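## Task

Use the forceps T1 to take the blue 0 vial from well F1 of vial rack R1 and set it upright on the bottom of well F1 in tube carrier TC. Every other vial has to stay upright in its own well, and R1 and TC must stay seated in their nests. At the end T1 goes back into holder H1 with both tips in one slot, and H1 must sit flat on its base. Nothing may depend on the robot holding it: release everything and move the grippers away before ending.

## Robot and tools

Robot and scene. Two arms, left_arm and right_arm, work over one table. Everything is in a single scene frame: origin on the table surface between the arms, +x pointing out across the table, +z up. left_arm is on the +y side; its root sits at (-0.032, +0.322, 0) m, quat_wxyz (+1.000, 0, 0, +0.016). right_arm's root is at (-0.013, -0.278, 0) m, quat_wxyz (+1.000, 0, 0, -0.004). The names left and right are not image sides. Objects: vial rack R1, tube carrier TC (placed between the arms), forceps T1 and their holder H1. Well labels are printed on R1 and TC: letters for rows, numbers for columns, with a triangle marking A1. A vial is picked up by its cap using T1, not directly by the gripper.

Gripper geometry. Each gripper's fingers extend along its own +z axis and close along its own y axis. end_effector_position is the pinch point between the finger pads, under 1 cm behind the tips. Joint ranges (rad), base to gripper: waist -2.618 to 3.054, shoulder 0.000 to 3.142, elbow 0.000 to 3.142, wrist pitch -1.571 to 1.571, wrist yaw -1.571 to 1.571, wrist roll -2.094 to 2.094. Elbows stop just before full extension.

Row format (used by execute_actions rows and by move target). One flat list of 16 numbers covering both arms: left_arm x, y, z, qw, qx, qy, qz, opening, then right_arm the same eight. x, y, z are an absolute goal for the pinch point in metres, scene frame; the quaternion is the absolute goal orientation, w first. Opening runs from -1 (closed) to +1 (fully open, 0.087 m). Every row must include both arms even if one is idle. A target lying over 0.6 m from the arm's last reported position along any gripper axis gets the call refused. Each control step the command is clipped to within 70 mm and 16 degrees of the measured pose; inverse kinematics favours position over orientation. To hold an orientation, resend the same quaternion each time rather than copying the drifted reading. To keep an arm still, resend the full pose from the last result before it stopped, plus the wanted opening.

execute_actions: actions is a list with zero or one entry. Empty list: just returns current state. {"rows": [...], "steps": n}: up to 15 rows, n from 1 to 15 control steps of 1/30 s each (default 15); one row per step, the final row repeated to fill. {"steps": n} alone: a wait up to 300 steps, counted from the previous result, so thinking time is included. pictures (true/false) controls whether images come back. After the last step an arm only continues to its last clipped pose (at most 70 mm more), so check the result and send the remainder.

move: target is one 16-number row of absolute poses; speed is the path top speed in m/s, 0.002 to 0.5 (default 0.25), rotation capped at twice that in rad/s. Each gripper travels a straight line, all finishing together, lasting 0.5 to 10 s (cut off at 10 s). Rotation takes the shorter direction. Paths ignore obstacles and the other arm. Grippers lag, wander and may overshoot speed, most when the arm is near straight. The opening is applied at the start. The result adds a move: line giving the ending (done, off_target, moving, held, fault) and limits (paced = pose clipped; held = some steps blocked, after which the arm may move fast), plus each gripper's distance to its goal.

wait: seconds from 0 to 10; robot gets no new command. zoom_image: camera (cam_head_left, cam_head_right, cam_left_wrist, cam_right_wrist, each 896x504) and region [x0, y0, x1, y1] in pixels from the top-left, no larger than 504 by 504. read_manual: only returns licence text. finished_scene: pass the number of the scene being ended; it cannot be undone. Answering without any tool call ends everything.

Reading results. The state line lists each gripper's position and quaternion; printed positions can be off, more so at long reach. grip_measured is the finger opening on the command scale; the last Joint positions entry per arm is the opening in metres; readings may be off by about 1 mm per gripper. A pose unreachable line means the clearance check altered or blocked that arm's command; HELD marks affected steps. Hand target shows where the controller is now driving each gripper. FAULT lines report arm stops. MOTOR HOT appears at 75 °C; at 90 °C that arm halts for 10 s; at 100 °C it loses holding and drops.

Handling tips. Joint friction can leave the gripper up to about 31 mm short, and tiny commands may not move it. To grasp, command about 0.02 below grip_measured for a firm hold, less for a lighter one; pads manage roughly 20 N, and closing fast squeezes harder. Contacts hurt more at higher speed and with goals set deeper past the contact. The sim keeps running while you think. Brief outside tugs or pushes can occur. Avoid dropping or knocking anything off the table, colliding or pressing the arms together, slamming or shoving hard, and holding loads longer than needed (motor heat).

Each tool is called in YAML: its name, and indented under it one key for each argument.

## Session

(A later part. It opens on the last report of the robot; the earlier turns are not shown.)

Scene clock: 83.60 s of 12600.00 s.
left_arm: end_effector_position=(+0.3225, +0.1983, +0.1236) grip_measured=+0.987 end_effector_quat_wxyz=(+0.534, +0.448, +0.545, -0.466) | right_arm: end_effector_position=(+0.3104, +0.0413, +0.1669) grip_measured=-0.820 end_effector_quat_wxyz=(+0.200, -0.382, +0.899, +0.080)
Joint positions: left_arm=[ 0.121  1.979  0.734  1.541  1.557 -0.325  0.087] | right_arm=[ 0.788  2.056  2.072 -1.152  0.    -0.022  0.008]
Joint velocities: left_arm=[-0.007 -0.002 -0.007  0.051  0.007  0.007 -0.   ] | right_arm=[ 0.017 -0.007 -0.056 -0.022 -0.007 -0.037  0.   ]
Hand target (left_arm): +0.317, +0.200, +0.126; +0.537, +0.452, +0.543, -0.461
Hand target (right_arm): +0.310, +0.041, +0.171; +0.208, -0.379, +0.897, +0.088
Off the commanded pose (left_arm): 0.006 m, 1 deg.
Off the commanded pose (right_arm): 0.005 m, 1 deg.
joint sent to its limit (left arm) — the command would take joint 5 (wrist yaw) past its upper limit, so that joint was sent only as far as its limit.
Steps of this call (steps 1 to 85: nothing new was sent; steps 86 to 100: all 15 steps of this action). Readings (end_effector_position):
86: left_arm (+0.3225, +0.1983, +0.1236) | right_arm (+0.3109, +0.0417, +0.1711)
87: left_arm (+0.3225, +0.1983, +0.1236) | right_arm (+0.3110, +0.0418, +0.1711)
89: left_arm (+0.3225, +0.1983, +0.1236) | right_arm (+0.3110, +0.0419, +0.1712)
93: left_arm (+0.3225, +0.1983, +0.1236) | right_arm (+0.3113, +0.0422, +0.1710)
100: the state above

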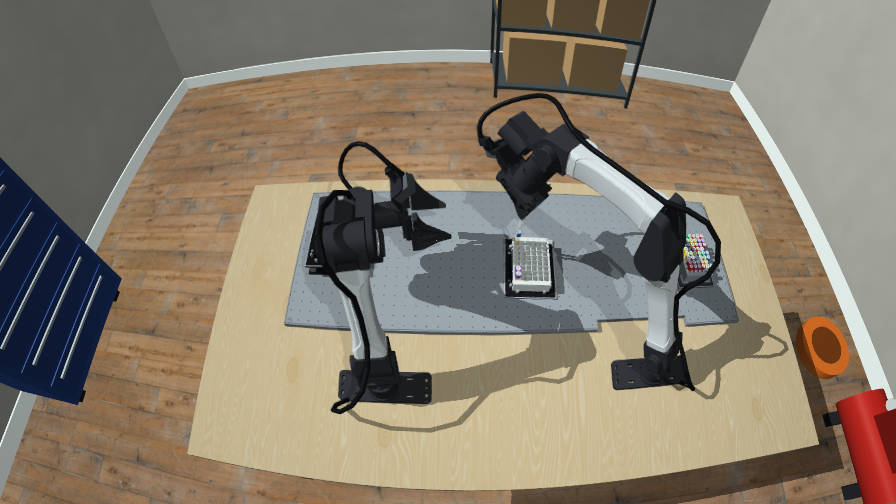

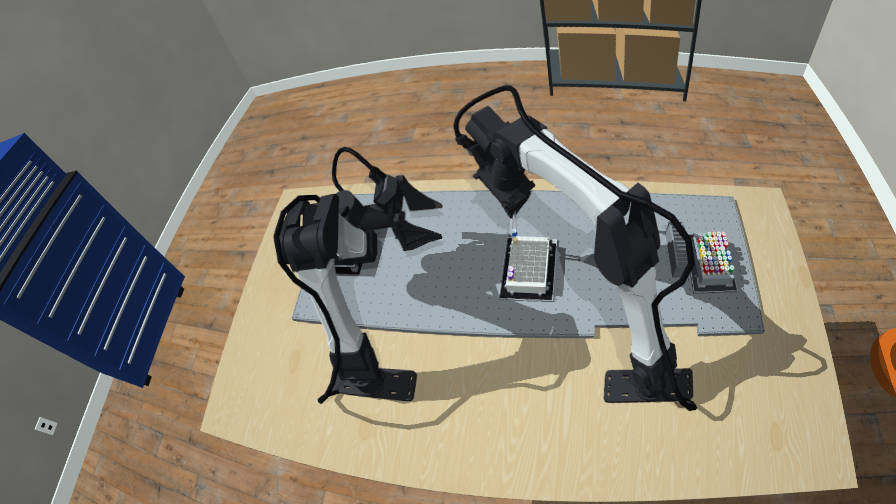

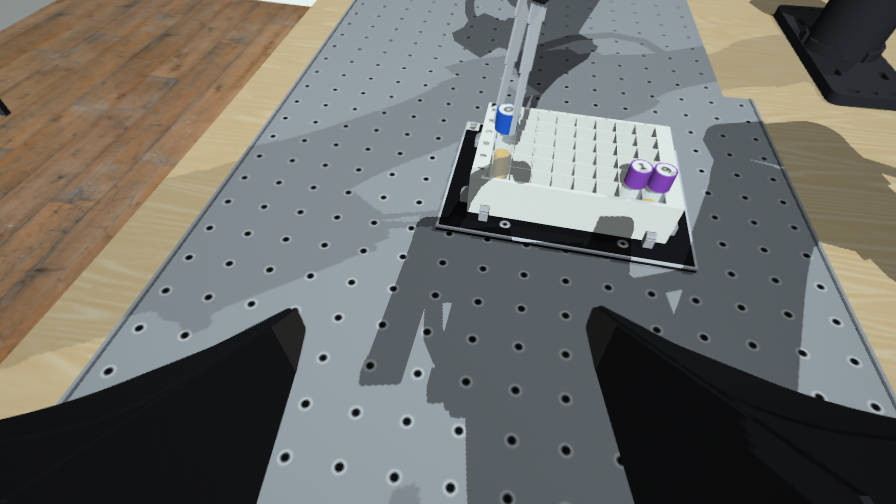

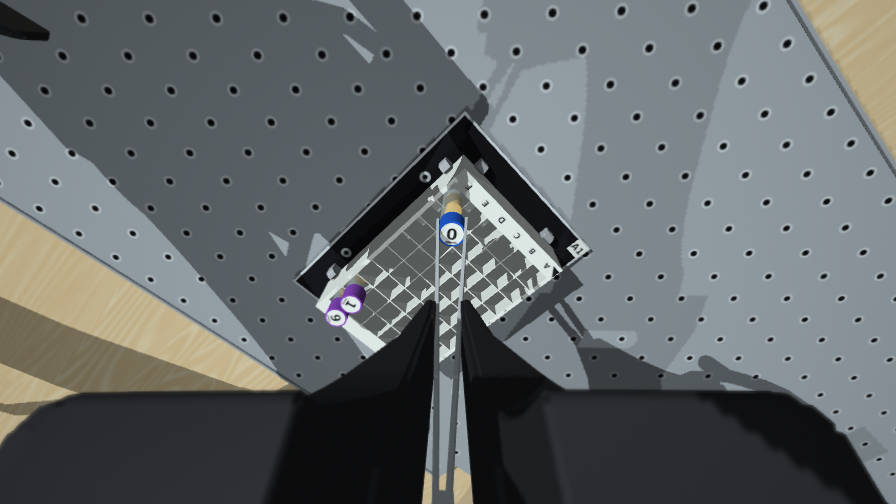

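In.

move:
  target: [0.317,0.20,0.126,0.537,0.452,0.543,-0.461,1,0.3108,0.0418,0.147,0.2095,-0.379,0.897,0.0885,-0.835]
  speed: 0.008

zoom_image:
  camera: "cam_left_wrist"
  region: [450,90,700,250]

Scene clock: 87.03 s of 12600.00 s.
left_arm: end_effector_position=(+0.3225, +0.1983, +0.1236) grip_measured=+0.987 end_effector_quat_wxyz=(+0.534, +0.448, +0.545, -0.466) | right_arm: end_effector_position=(+0.3115, +0.0424, +0.1427) grip_measured=-0.820 end_effector_quat_wxyz=(+0.201, -0.381, +0.899, +0.080)
Joint positions: left_arm=[ 0.121  1.979  0.734  1.541  1.557 -0.325  0.087] | right_arm=[ 0.788  2.036  1.943 -1.04   0.    -0.022  0.008]
Joint velocities: left_arm=[-0.002 -0.007  0.002 -0.037 -0.007 -0.022 -0.   ] | right_arm=[-0.002  0.012  0.002 -0.066 -0.022 -0.022  0.001]
Hand target (left_arm): +0.317, +0.200, +0.126; +0.537, +0.452, +0.543, -0.461
Hand target (right_arm): +0.311, +0.042, +0.147; +0.209, -0.379, +0.897, +0.088
Off the commanded pose (left_arm): 0.006 m, 1 deg.
Off the commanded pose (right_arm): 0.004 m, 1 deg.
joint sent to its limit (left arm) — the command would take joint 5 (wrist yaw) past its upper limit, so that joint was sent only as far as its limit.
move: done

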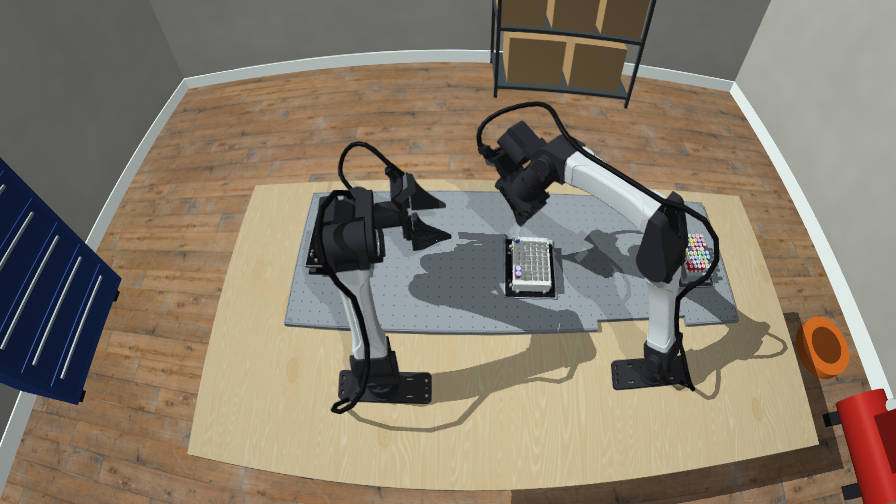

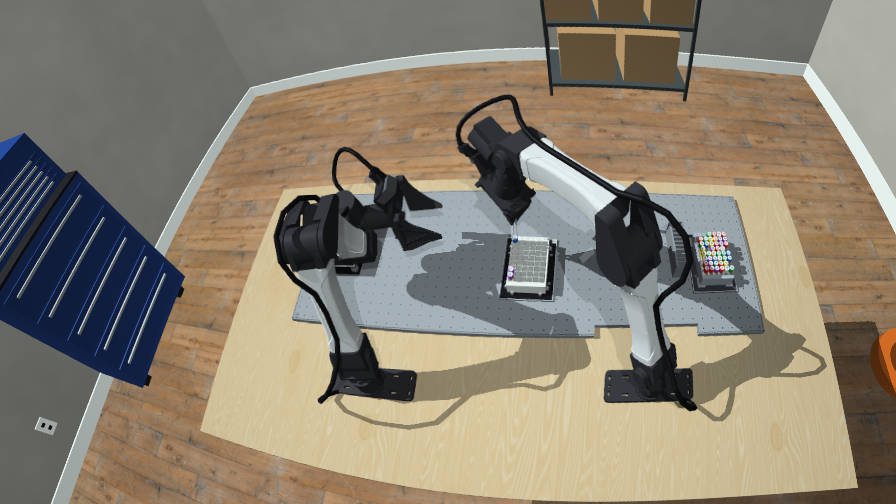

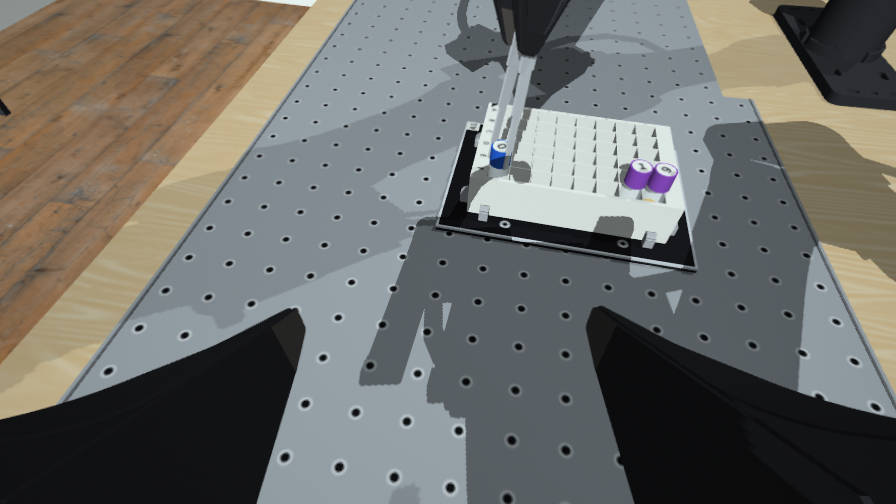

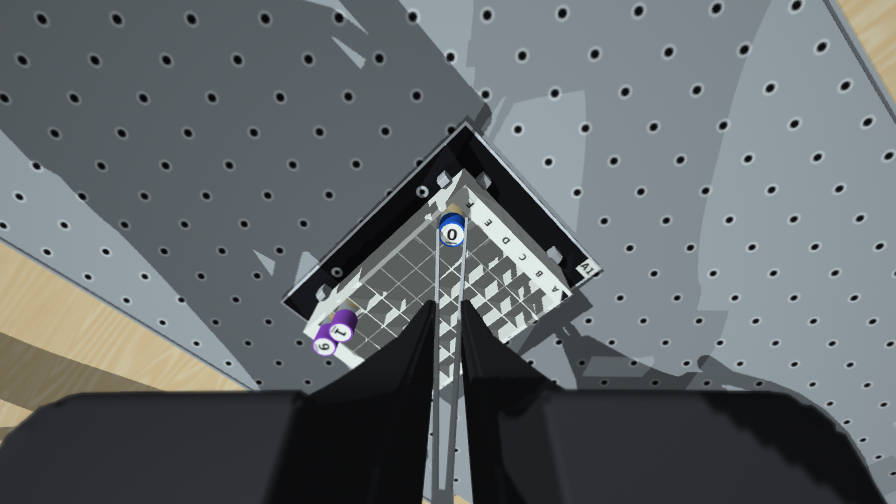

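Region (450, 90, 700, 250) of cam_left_wrist's 896x504 image, scaled by 2.016, with more detail than that image has; it fills the top 323 rows of this view, and the rest is white.

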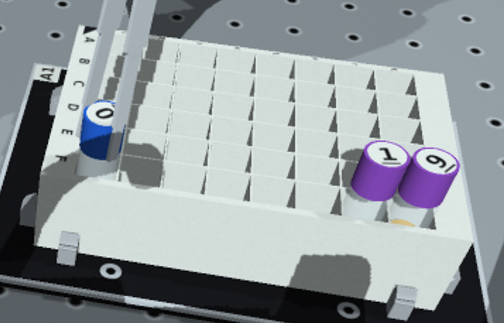

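execute_actions:
  actions:
    - {"rows":[[0.317,0.20,0.126,0.537,0.452,0.543,-0.461,1,0.3108,0.0418,0.1455,0.2095,-0.379,0.897,0.0885,-0.835]],"steps":10}
  pictures: false

execute_actions:
  actions:
    - {"rows":[[0.317,0.20,0.126,0.537,0.452,0.543,-0.461,1,0.3108,0.0418,0.1455,0.2095,-0.379,0.897,0.0885,-0.76]],"steps":12}
  pictures: false

move:
  target: [0.317,0.20,0.126,0.537,0.452,0.543,-0.461,1,0.31,0.041,0.19,0.2095,-0.379,0.897,0.0885,-0.76]
  speed: 0.04

zoom_image:
  camera: "cam_left_wrist"
  region: [450,90,700,250]

move:
  target: [0.3132,-0.1132,0.145,0.557,0.397,0.477,-0.552,1,0.331,-0.365,0.172,0.168,0,0.9858,0,-0.80]
  speed: 0.2

zoom_image:
  camera: "cam_left_wrist"
  region: [370,40,570,240]

Scene clock: 89.23 s of 12600.00 s.
left_arm: end_effector_position=(+0.3225, +0.1983, +0.1236) grip_measured=+0.987 end_effector_quat_wxyz=(+0.534, +0.448, +0.545, -0.466) | right_arm: end_effector_position=(+0.3121, +0.0430, +0.1428) grip_measured=-0.820 end_effector_quat_wxyz=(+0.203, -0.381, +0.898, +0.081)
Joint positions: left_arm=[ 0.121  1.979  0.734  1.541  1.557 -0.325  0.087] | right_arm=[ 0.788  2.036  1.943 -1.037  0.    -0.022  0.008]
Joint velocities: left_arm=[-0.007 -0.007  0.002  0.022 -0.007 -0.007 -0.   ] | right_arm=[ 0.002 -0.002 -0.012 -0.051  0.022 -0.037 -0.   ]
Hand target (left_arm): +0.317, +0.200, +0.126; +0.537, +0.452, +0.543, -0.461
Hand target (right_arm): +0.311, +0.042, +0.146; +0.209, -0.379, +0.897, +0.088
Off the commanded pose (left_arm): 0.006 m, 1 deg.
Off the commanded pose (right_arm): 0.003 m, 1 deg.
joint sent to its limit (left arm) — the command would take joint 5 (wrist yaw) past its upper limit, so that joint was sent only as far as its limit.
Steps of this call (steps 1 to 56: nothing new was sent; steps 57 to 66: all 10 steps of this action). Readings (end_effector_position):
57: left_arm (+0.3225, +0.1983, +0.1236) | right_arm (+0.3116, +0.0426, +0.1426)
58: left_arm (+0.3225, +0.1983, +0.1236) | right_arm (+0.3118, +0.0428, +0.1427)
60: left_arm (+0.3225, +0.1983, +0.1236) | right_arm (+0.3120, +0.0429, +0.1428)
64: left_arm (+0.3225, +0.1983, +0.1236) | right_arm (+0.3121, +0.0430, +0.1428)
66: the state above

Scene clock: 89.63 s of 12600.00 s.
left_arm: end_effector_position=(+0.3225, +0.1983, +0.1236) grip_measured=+0.987 end_effector_quat_wxyz=(+0.534, +0.448, +0.545, -0.466) | right_arm: end_effector_position=(+0.3127, +0.0436, +0.1430) grip_measured=-0.760 end_effector_quat_wxyz=(+0.205, -0.381, +0.898, +0.082)
Joint positions: left_arm=[ 0.121  1.979  0.734  1.541  1.557 -0.325  0.087] | right_arm=[ 0.788  2.036  1.943 -1.033  0.    -0.022  0.01 ]
Joint velocities: left_arm=[-0.002 -0.007 -0.022 -0.022  0.051  0.037 -0.   ] | right_arm=[ 0.002 -0.007  0.022 -0.022  0.066 -0.007 -0.001]
Hand target (left_arm): +0.317, +0.200, +0.126; +0.537, +0.452, +0.543, -0.461
Hand target (right_arm): +0.311, +0.042, +0.145; +0.209, -0.379, +0.897, +0.088
Off the commanded pose (left_arm): 0.006 m, 1 deg.
Off the commanded pose (right_arm): 0.004 m, 1 deg.
joint sent to its limit (left arm) — the command would take joint 5 (wrist yaw) past its upper limit, so that joint was sent only as far as its limit.
Steps of this call (steps 1 to 12: all 12 steps of this action). Readings (end_effector_position):
1: left_arm (+0.3225, +0.1983, +0.1236) | right_arm (+0.3121, +0.0430, +0.1428)
2: left_arm (+0.3225, +0.1983, +0.1236) | right_arm (+0.3122, +0.0431, +0.1428)
4: left_arm (+0.3225, +0.1983, +0.1236) | right_arm (+0.3124, +0.0433, +0.1429)
8: left_arm (+0.3225, +0.1983, +0.1236) | right_arm (+0.3126, +0.0435, +0.1430)
12: the state above

Scene clock: 91.50 s of 12600.00 s.
left_arm: end_effector_position=(+0.3225, +0.1983, +0.1236) grip_measured=+0.987 end_effector_quat_wxyz=(+0.534, +0.448, +0.545, -0.466) | right_arm: end_effector_position=(+0.3077, +0.0386, +0.1883) grip_measured=-0.760 end_effector_quat_wxyz=(+0.211, -0.381, +0.896, +0.084)
Joint positions: left_arm=[ 0.121  1.979  0.734  1.541  1.557 -0.325  0.087] | right_arm=[ 0.788  2.036  2.123 -1.199  0.    -0.022  0.01 ]
Joint velocities: left_arm=[-0.007  0.017  0.002 -0.051  0.022 -0.007  0.   ] | right_arm=[-0.012 -0.007 -0.002 -0.022  0.022 -0.037 -0.   ]
Hand target (left_arm): +0.317, +0.200, +0.126; +0.537, +0.452, +0.543, -0.461
Hand target (right_arm): +0.310, +0.040, +0.190; +0.210, -0.379, +0.897, +0.089
Off the commanded pose (left_arm): 0.006 m, 1 deg.
Off the commanded pose (right_arm): 0.004 m, 1 deg.
joint sent to its limit (left arm) — the command would take joint 5 (wrist yaw) past its upper limit, so that joint was sent only as far as its limit.
move: done

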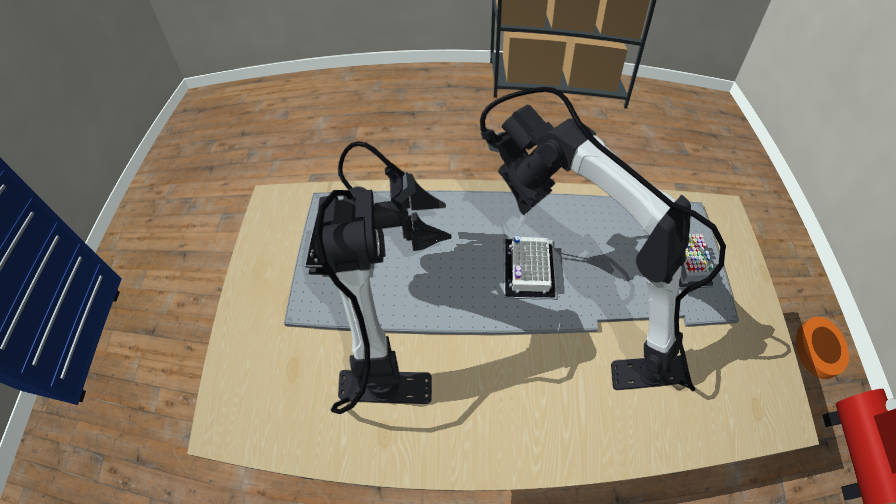

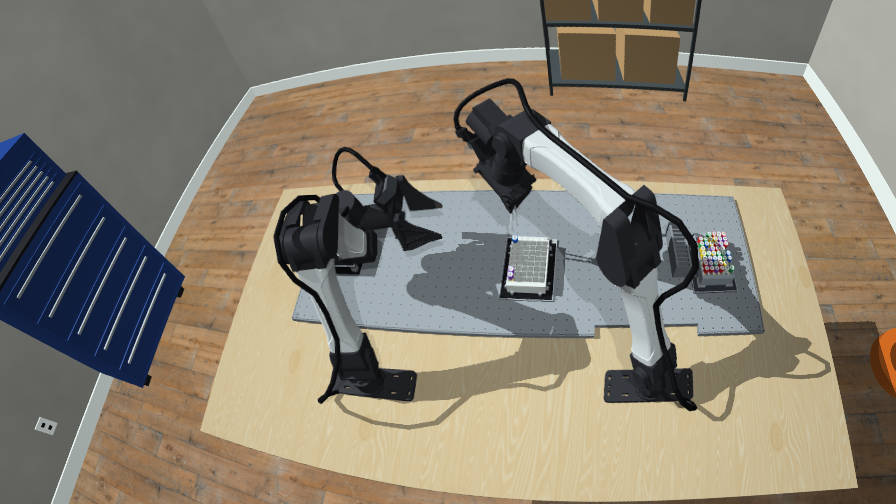

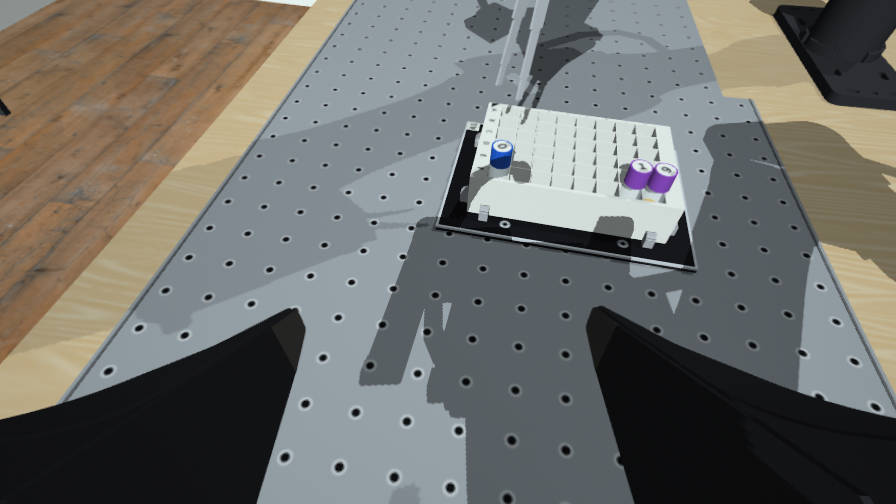

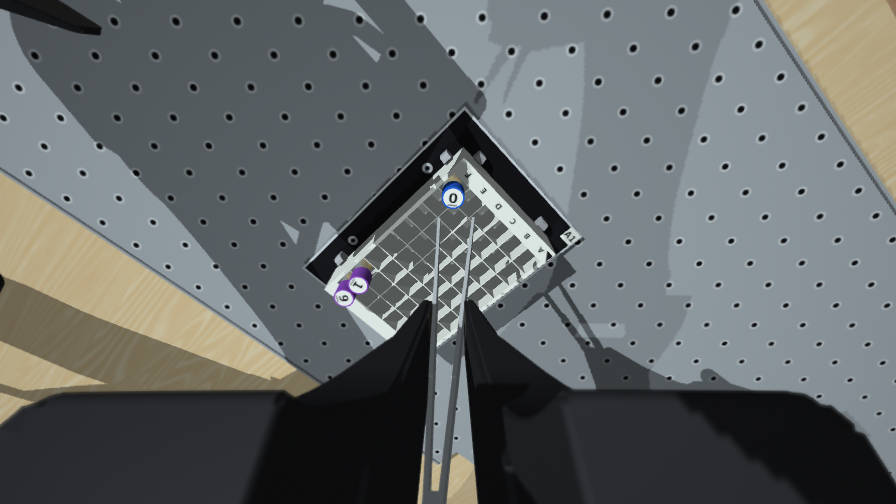

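Region (450, 90, 700, 250) of cam_left_wrist's 896x504 image, scaled by 2.016, with more detail than that image has; it fills the top 323 rows of this view, and the rest is white.

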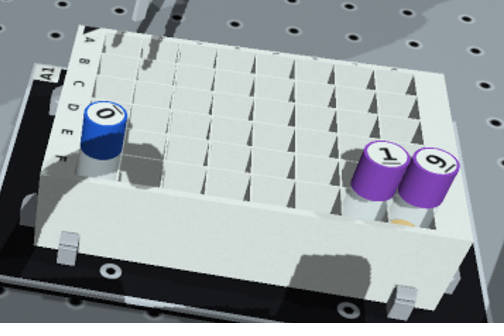

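Scene clock: 94.03 s of 12600.00 s.
left_arm: end_effector_position=(+0.3065, -0.1083, +0.1382) grip_measured=+0.987 end_effector_quat_wxyz=(+0.550, +0.399, +0.484, -0.552) | right_arm: end_effector_position=(+0.3328, -0.3683, +0.1664) grip_measured=-0.799 end_effector_quat_wxyz=(+0.161, +0.000, +0.987, -0.018)
Joint positions: left_arm=[-0.686  2.252  1.097  1.465  0.797 -0.324  0.087] | right_arm=[-0.243  1.754  1.685 -1.18  -0.045 -0.242  0.009]
Joint velocities: left_arm=[-0.012 -0.007  0.017 -0.022 -0.066  0.007  0.   ] | right_arm=[ 0.007  0.002 -0.002 -0.095 -0.037 -0.022 -0.001]
Hand target (left_arm): +0.311, -0.113, +0.146; +0.557, +0.396, +0.478, -0.552
Hand target (right_arm): +0.336, -0.369, +0.171; +0.165, -0.003, +0.986, -0.014
Off the commanded pose (left_arm): 0.011 m, 1 deg.
Off the commanded pose (right_arm): 0.007 m, 2 deg.
move: off_target (left_arm)

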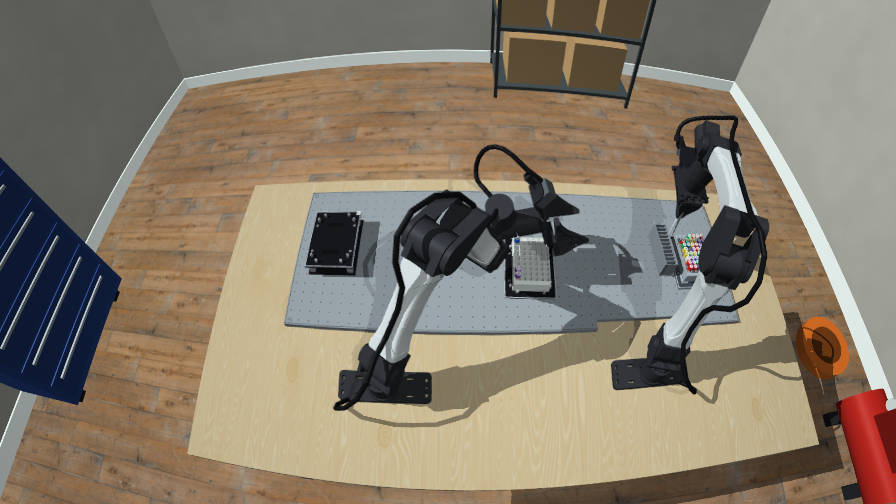

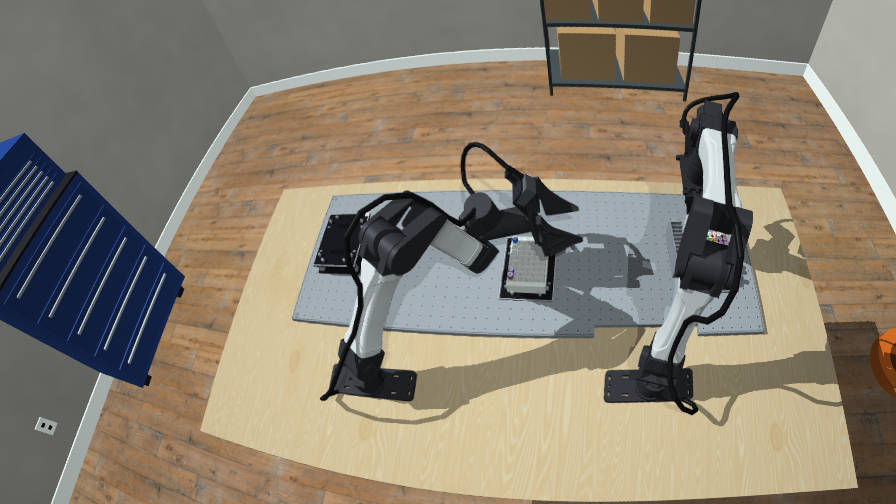

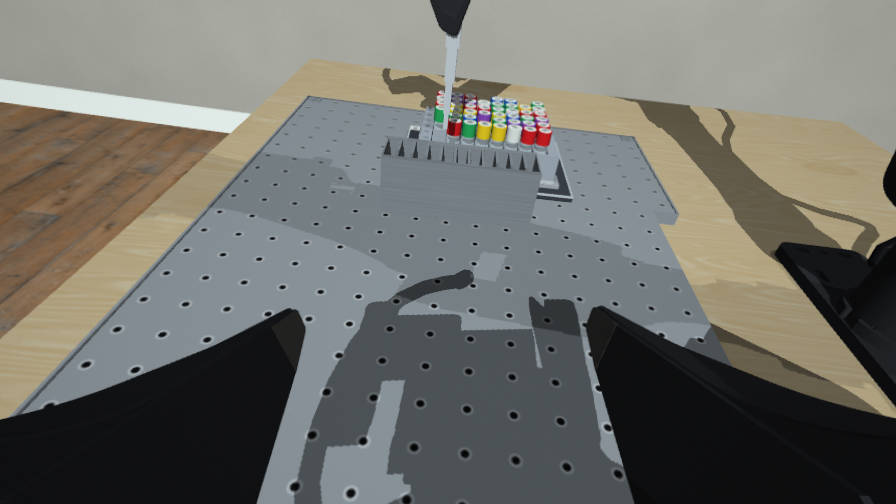

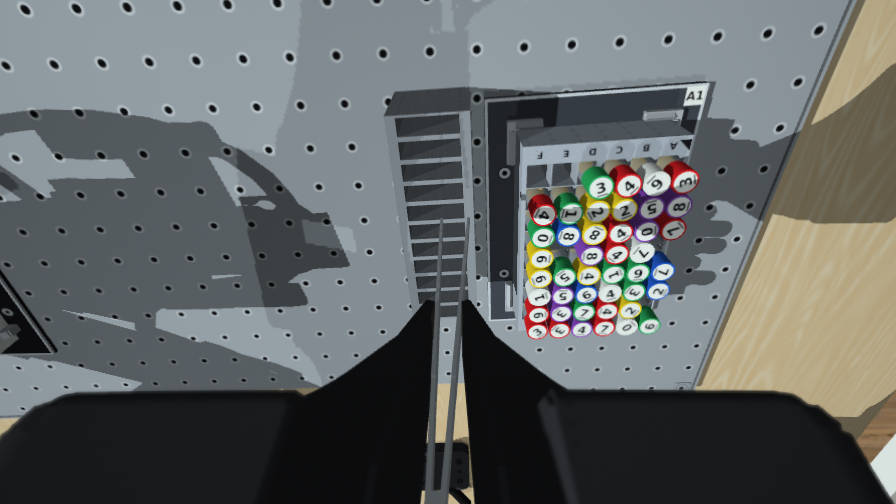

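Region (370, 40, 570, 240) of cam_left_wrist's 896x504 image, scaled by 2.520, with more detail than that image has.

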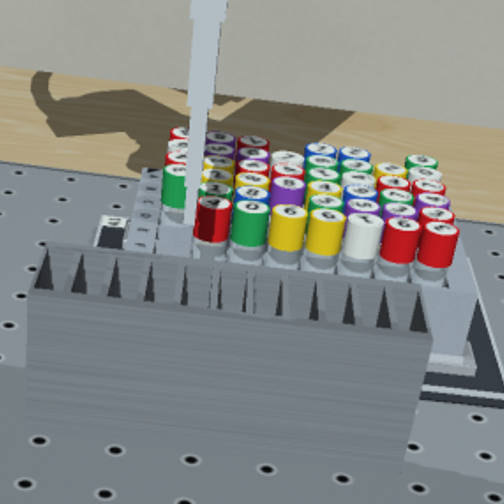

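move:
  target: [0.3065,-0.1083,0.1382,0.55,0.399,0.484,-0.552,1,0.328,-0.36,0.157,0.165,0,0.9863,0.005,-0.80]
  speed: 0.02

zoom_image:
  camera: "cam_left_wrist"
  region: [390,60,510,180]

Scene clock: 96.43 s of 12600.00 s.
left_arm: end_effector_position=(+0.3069, -0.1082, +0.1381) grip_measured=+0.987 end_effector_quat_wxyz=(+0.550, +0.398, +0.485, -0.551) | right_arm: end_effector_position=(+0.3287, -0.3613, +0.1530) grip_measured=-0.799 end_effector_quat_wxyz=(+0.151, -0.002, +0.989, +0.002)
Joint positions: left_arm=[-0.686  2.252  1.097  1.464  0.794 -0.324  0.087] | right_arm=[-0.243  1.754  1.636 -1.16  -0.078 -0.243  0.009]
Joint velocities: left_arm=[ 0.002 -0.002 -0.007  0.007 -0.007 -0.007 -0.   ] | right_arm=[ 0.002 -0.007 -0.007 -0.007  0.022  0.007  0.   ]
Hand target (left_arm): +0.307, -0.108, +0.138; +0.550, +0.399, +0.484, -0.552
Hand target (right_arm): +0.328, -0.360, +0.157; +0.165, -0.000, +0.986, +0.005
Off the commanded pose (left_arm): 0.000 m, 0 deg.
Off the commanded pose (right_arm): 0.004 m, 2 deg.
move: done

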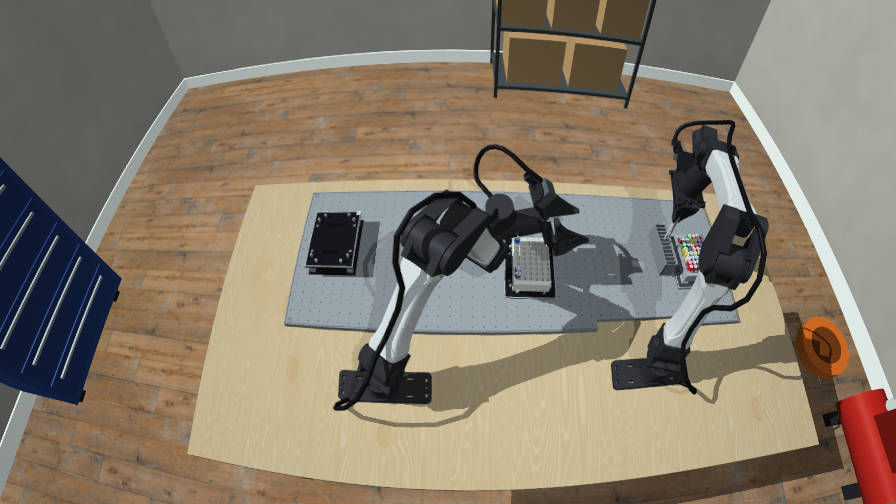

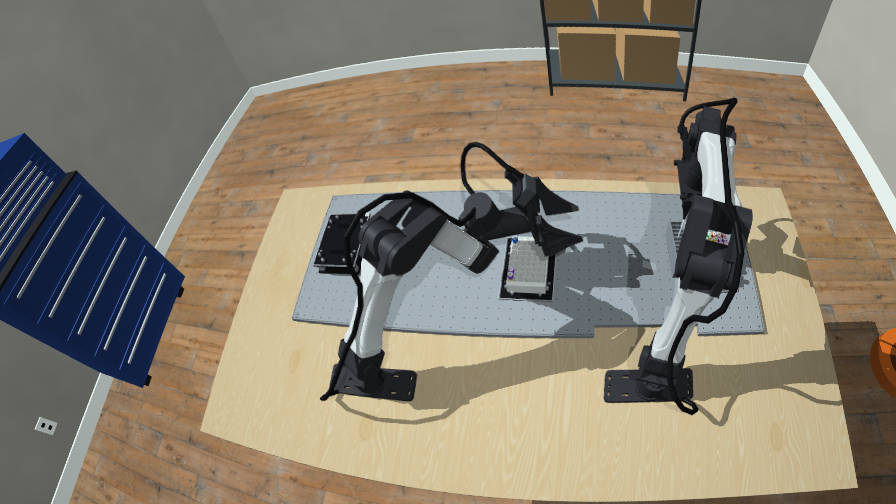

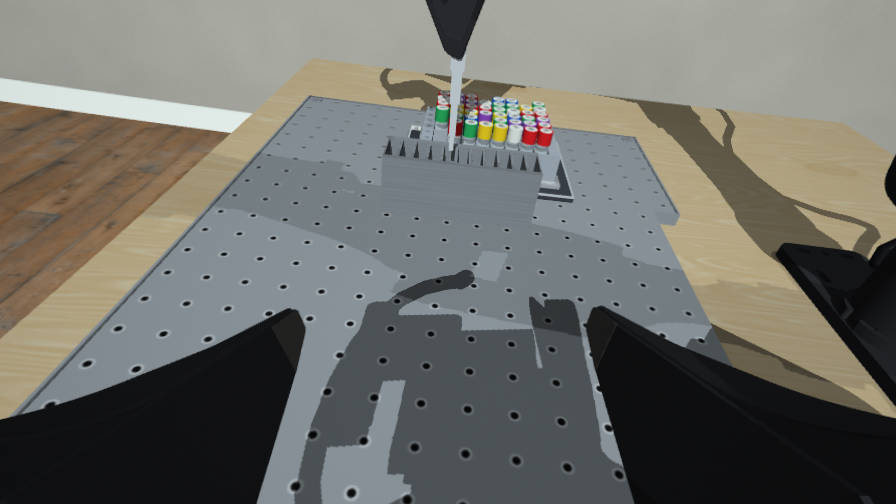

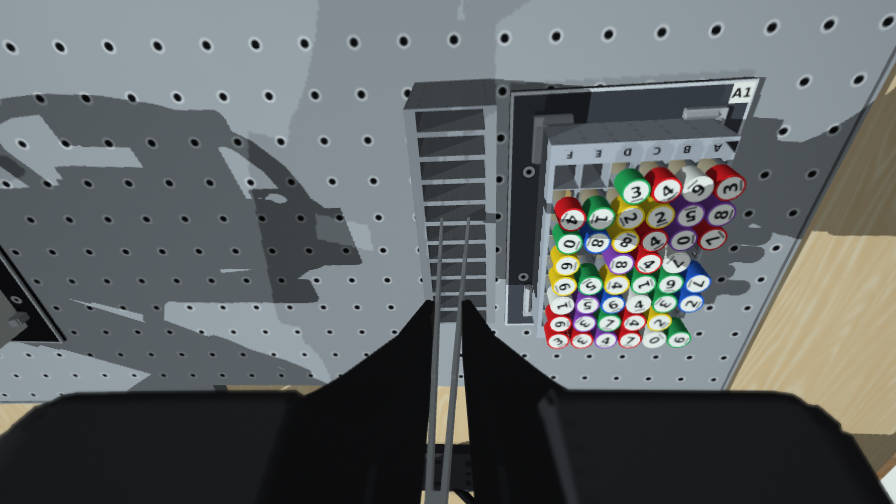

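Region (390, 60, 510, 180) of cam_left_wrist's 896x504 image, scaled by 4.200, with more detail than that image has.

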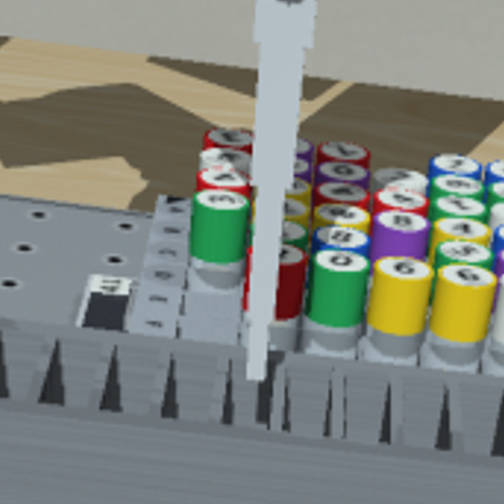

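move:
  target: [0.3065,-0.1083,0.1382,0.55,0.399,0.484,-0.552,1,0.33,-0.36,0.106,0.17,0,0.9854,0.005,-0.80]
  speed: 0.02

zoom_image:
  camera: "cam_left_wrist"
  region: [390,60,510,180]

Scene clock: 99.80 s of 12600.00 s.
left_arm: end_effector_position=(+0.3069, -0.1082, +0.1381) grip_measured=+0.987 end_effector_quat_wxyz=(+0.550, +0.398, +0.485, -0.551) | right_arm: end_effector_position=(+0.3303, -0.3612, +0.1043) grip_measured=-0.799 end_effector_quat_wxyz=(+0.157, -0.003, +0.988, +0.002)
Joint positions: left_arm=[-0.686  2.252  1.097  1.464  0.794 -0.324  0.087] | right_arm=[-0.243  1.743  1.428 -0.95  -0.081 -0.243  0.009]
Joint velocities: left_arm=[ 0.002 -0.007  0.007  0.037 -0.007  0.066 -0.001] | right_arm=[ 0.017  0.012 -0.017  0.007 -0.037 -0.007 -0.   ]
Hand target (left_arm): +0.307, -0.108, +0.138; +0.550, +0.399, +0.484, -0.552
Hand target (right_arm): +0.331, -0.360, +0.106; +0.170, +0.000, +0.985, +0.005
Off the commanded pose (left_arm): 0.000 m, 0 deg.
Off the commanded pose (right_arm): 0.002 m, 2 deg.
move: done

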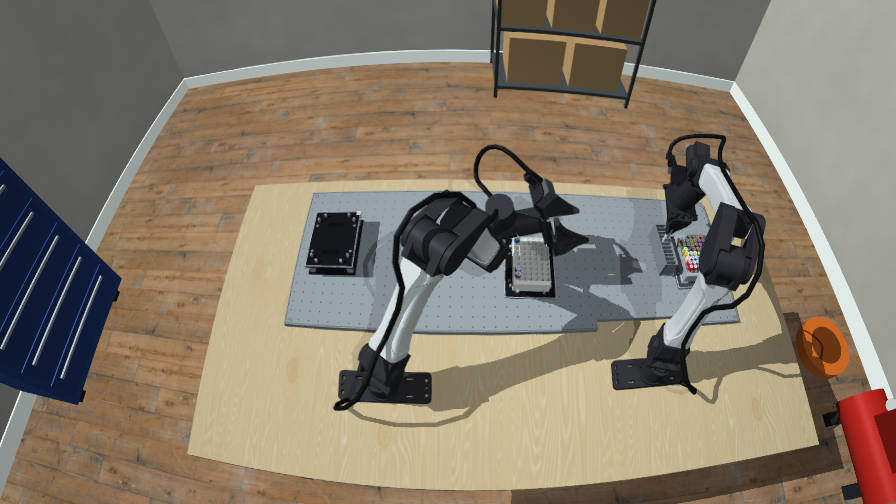

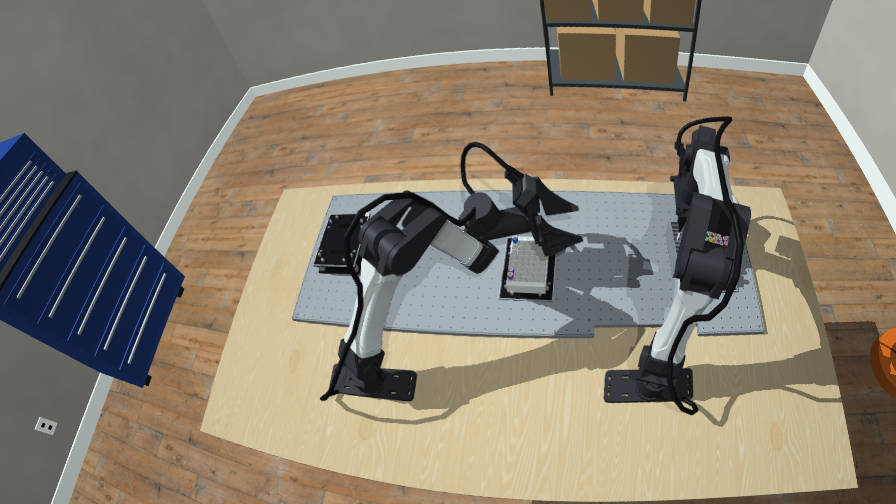

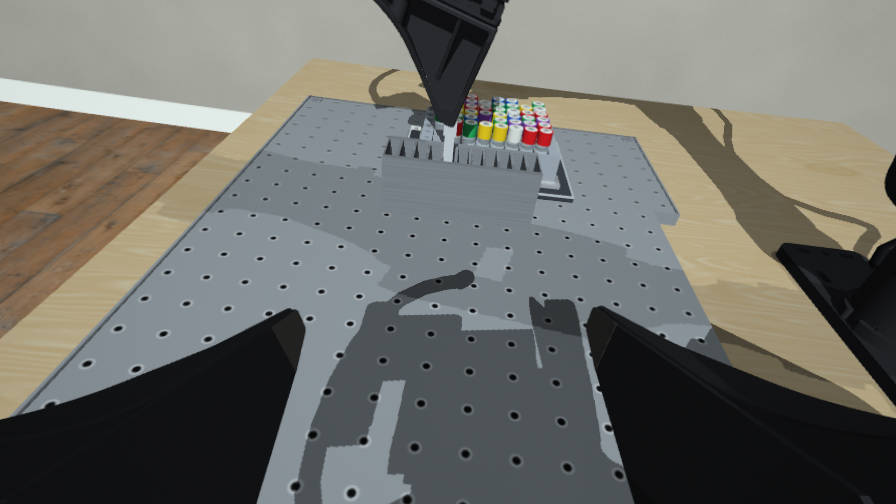

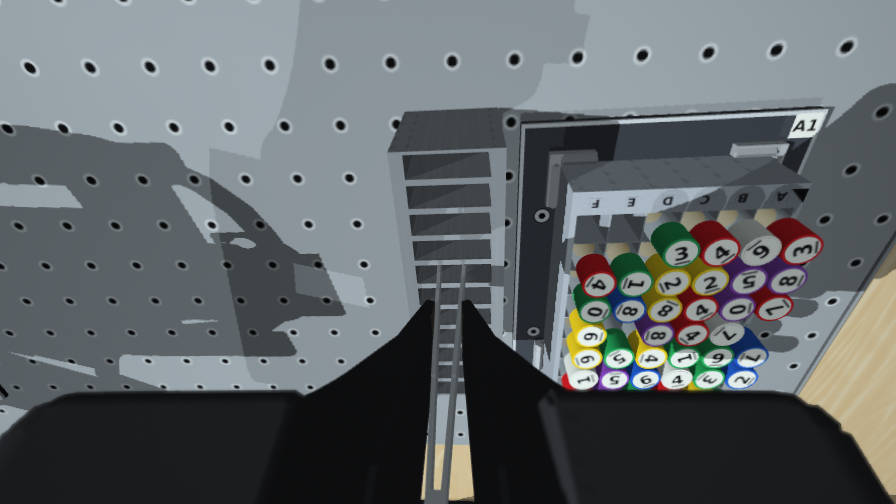

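Region (390, 60, 510, 180) of cam_left_wrist's 896x504 image, scaled by 4.200, with more detail than that image has.

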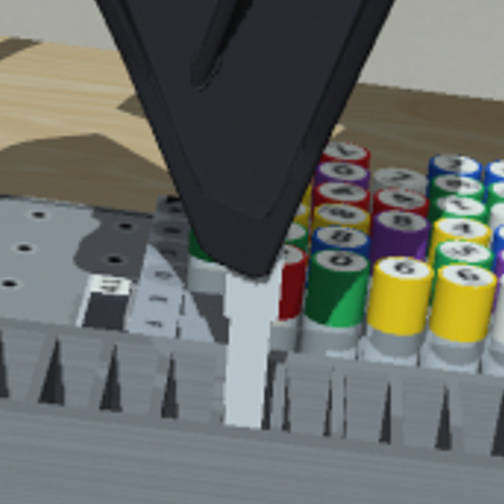

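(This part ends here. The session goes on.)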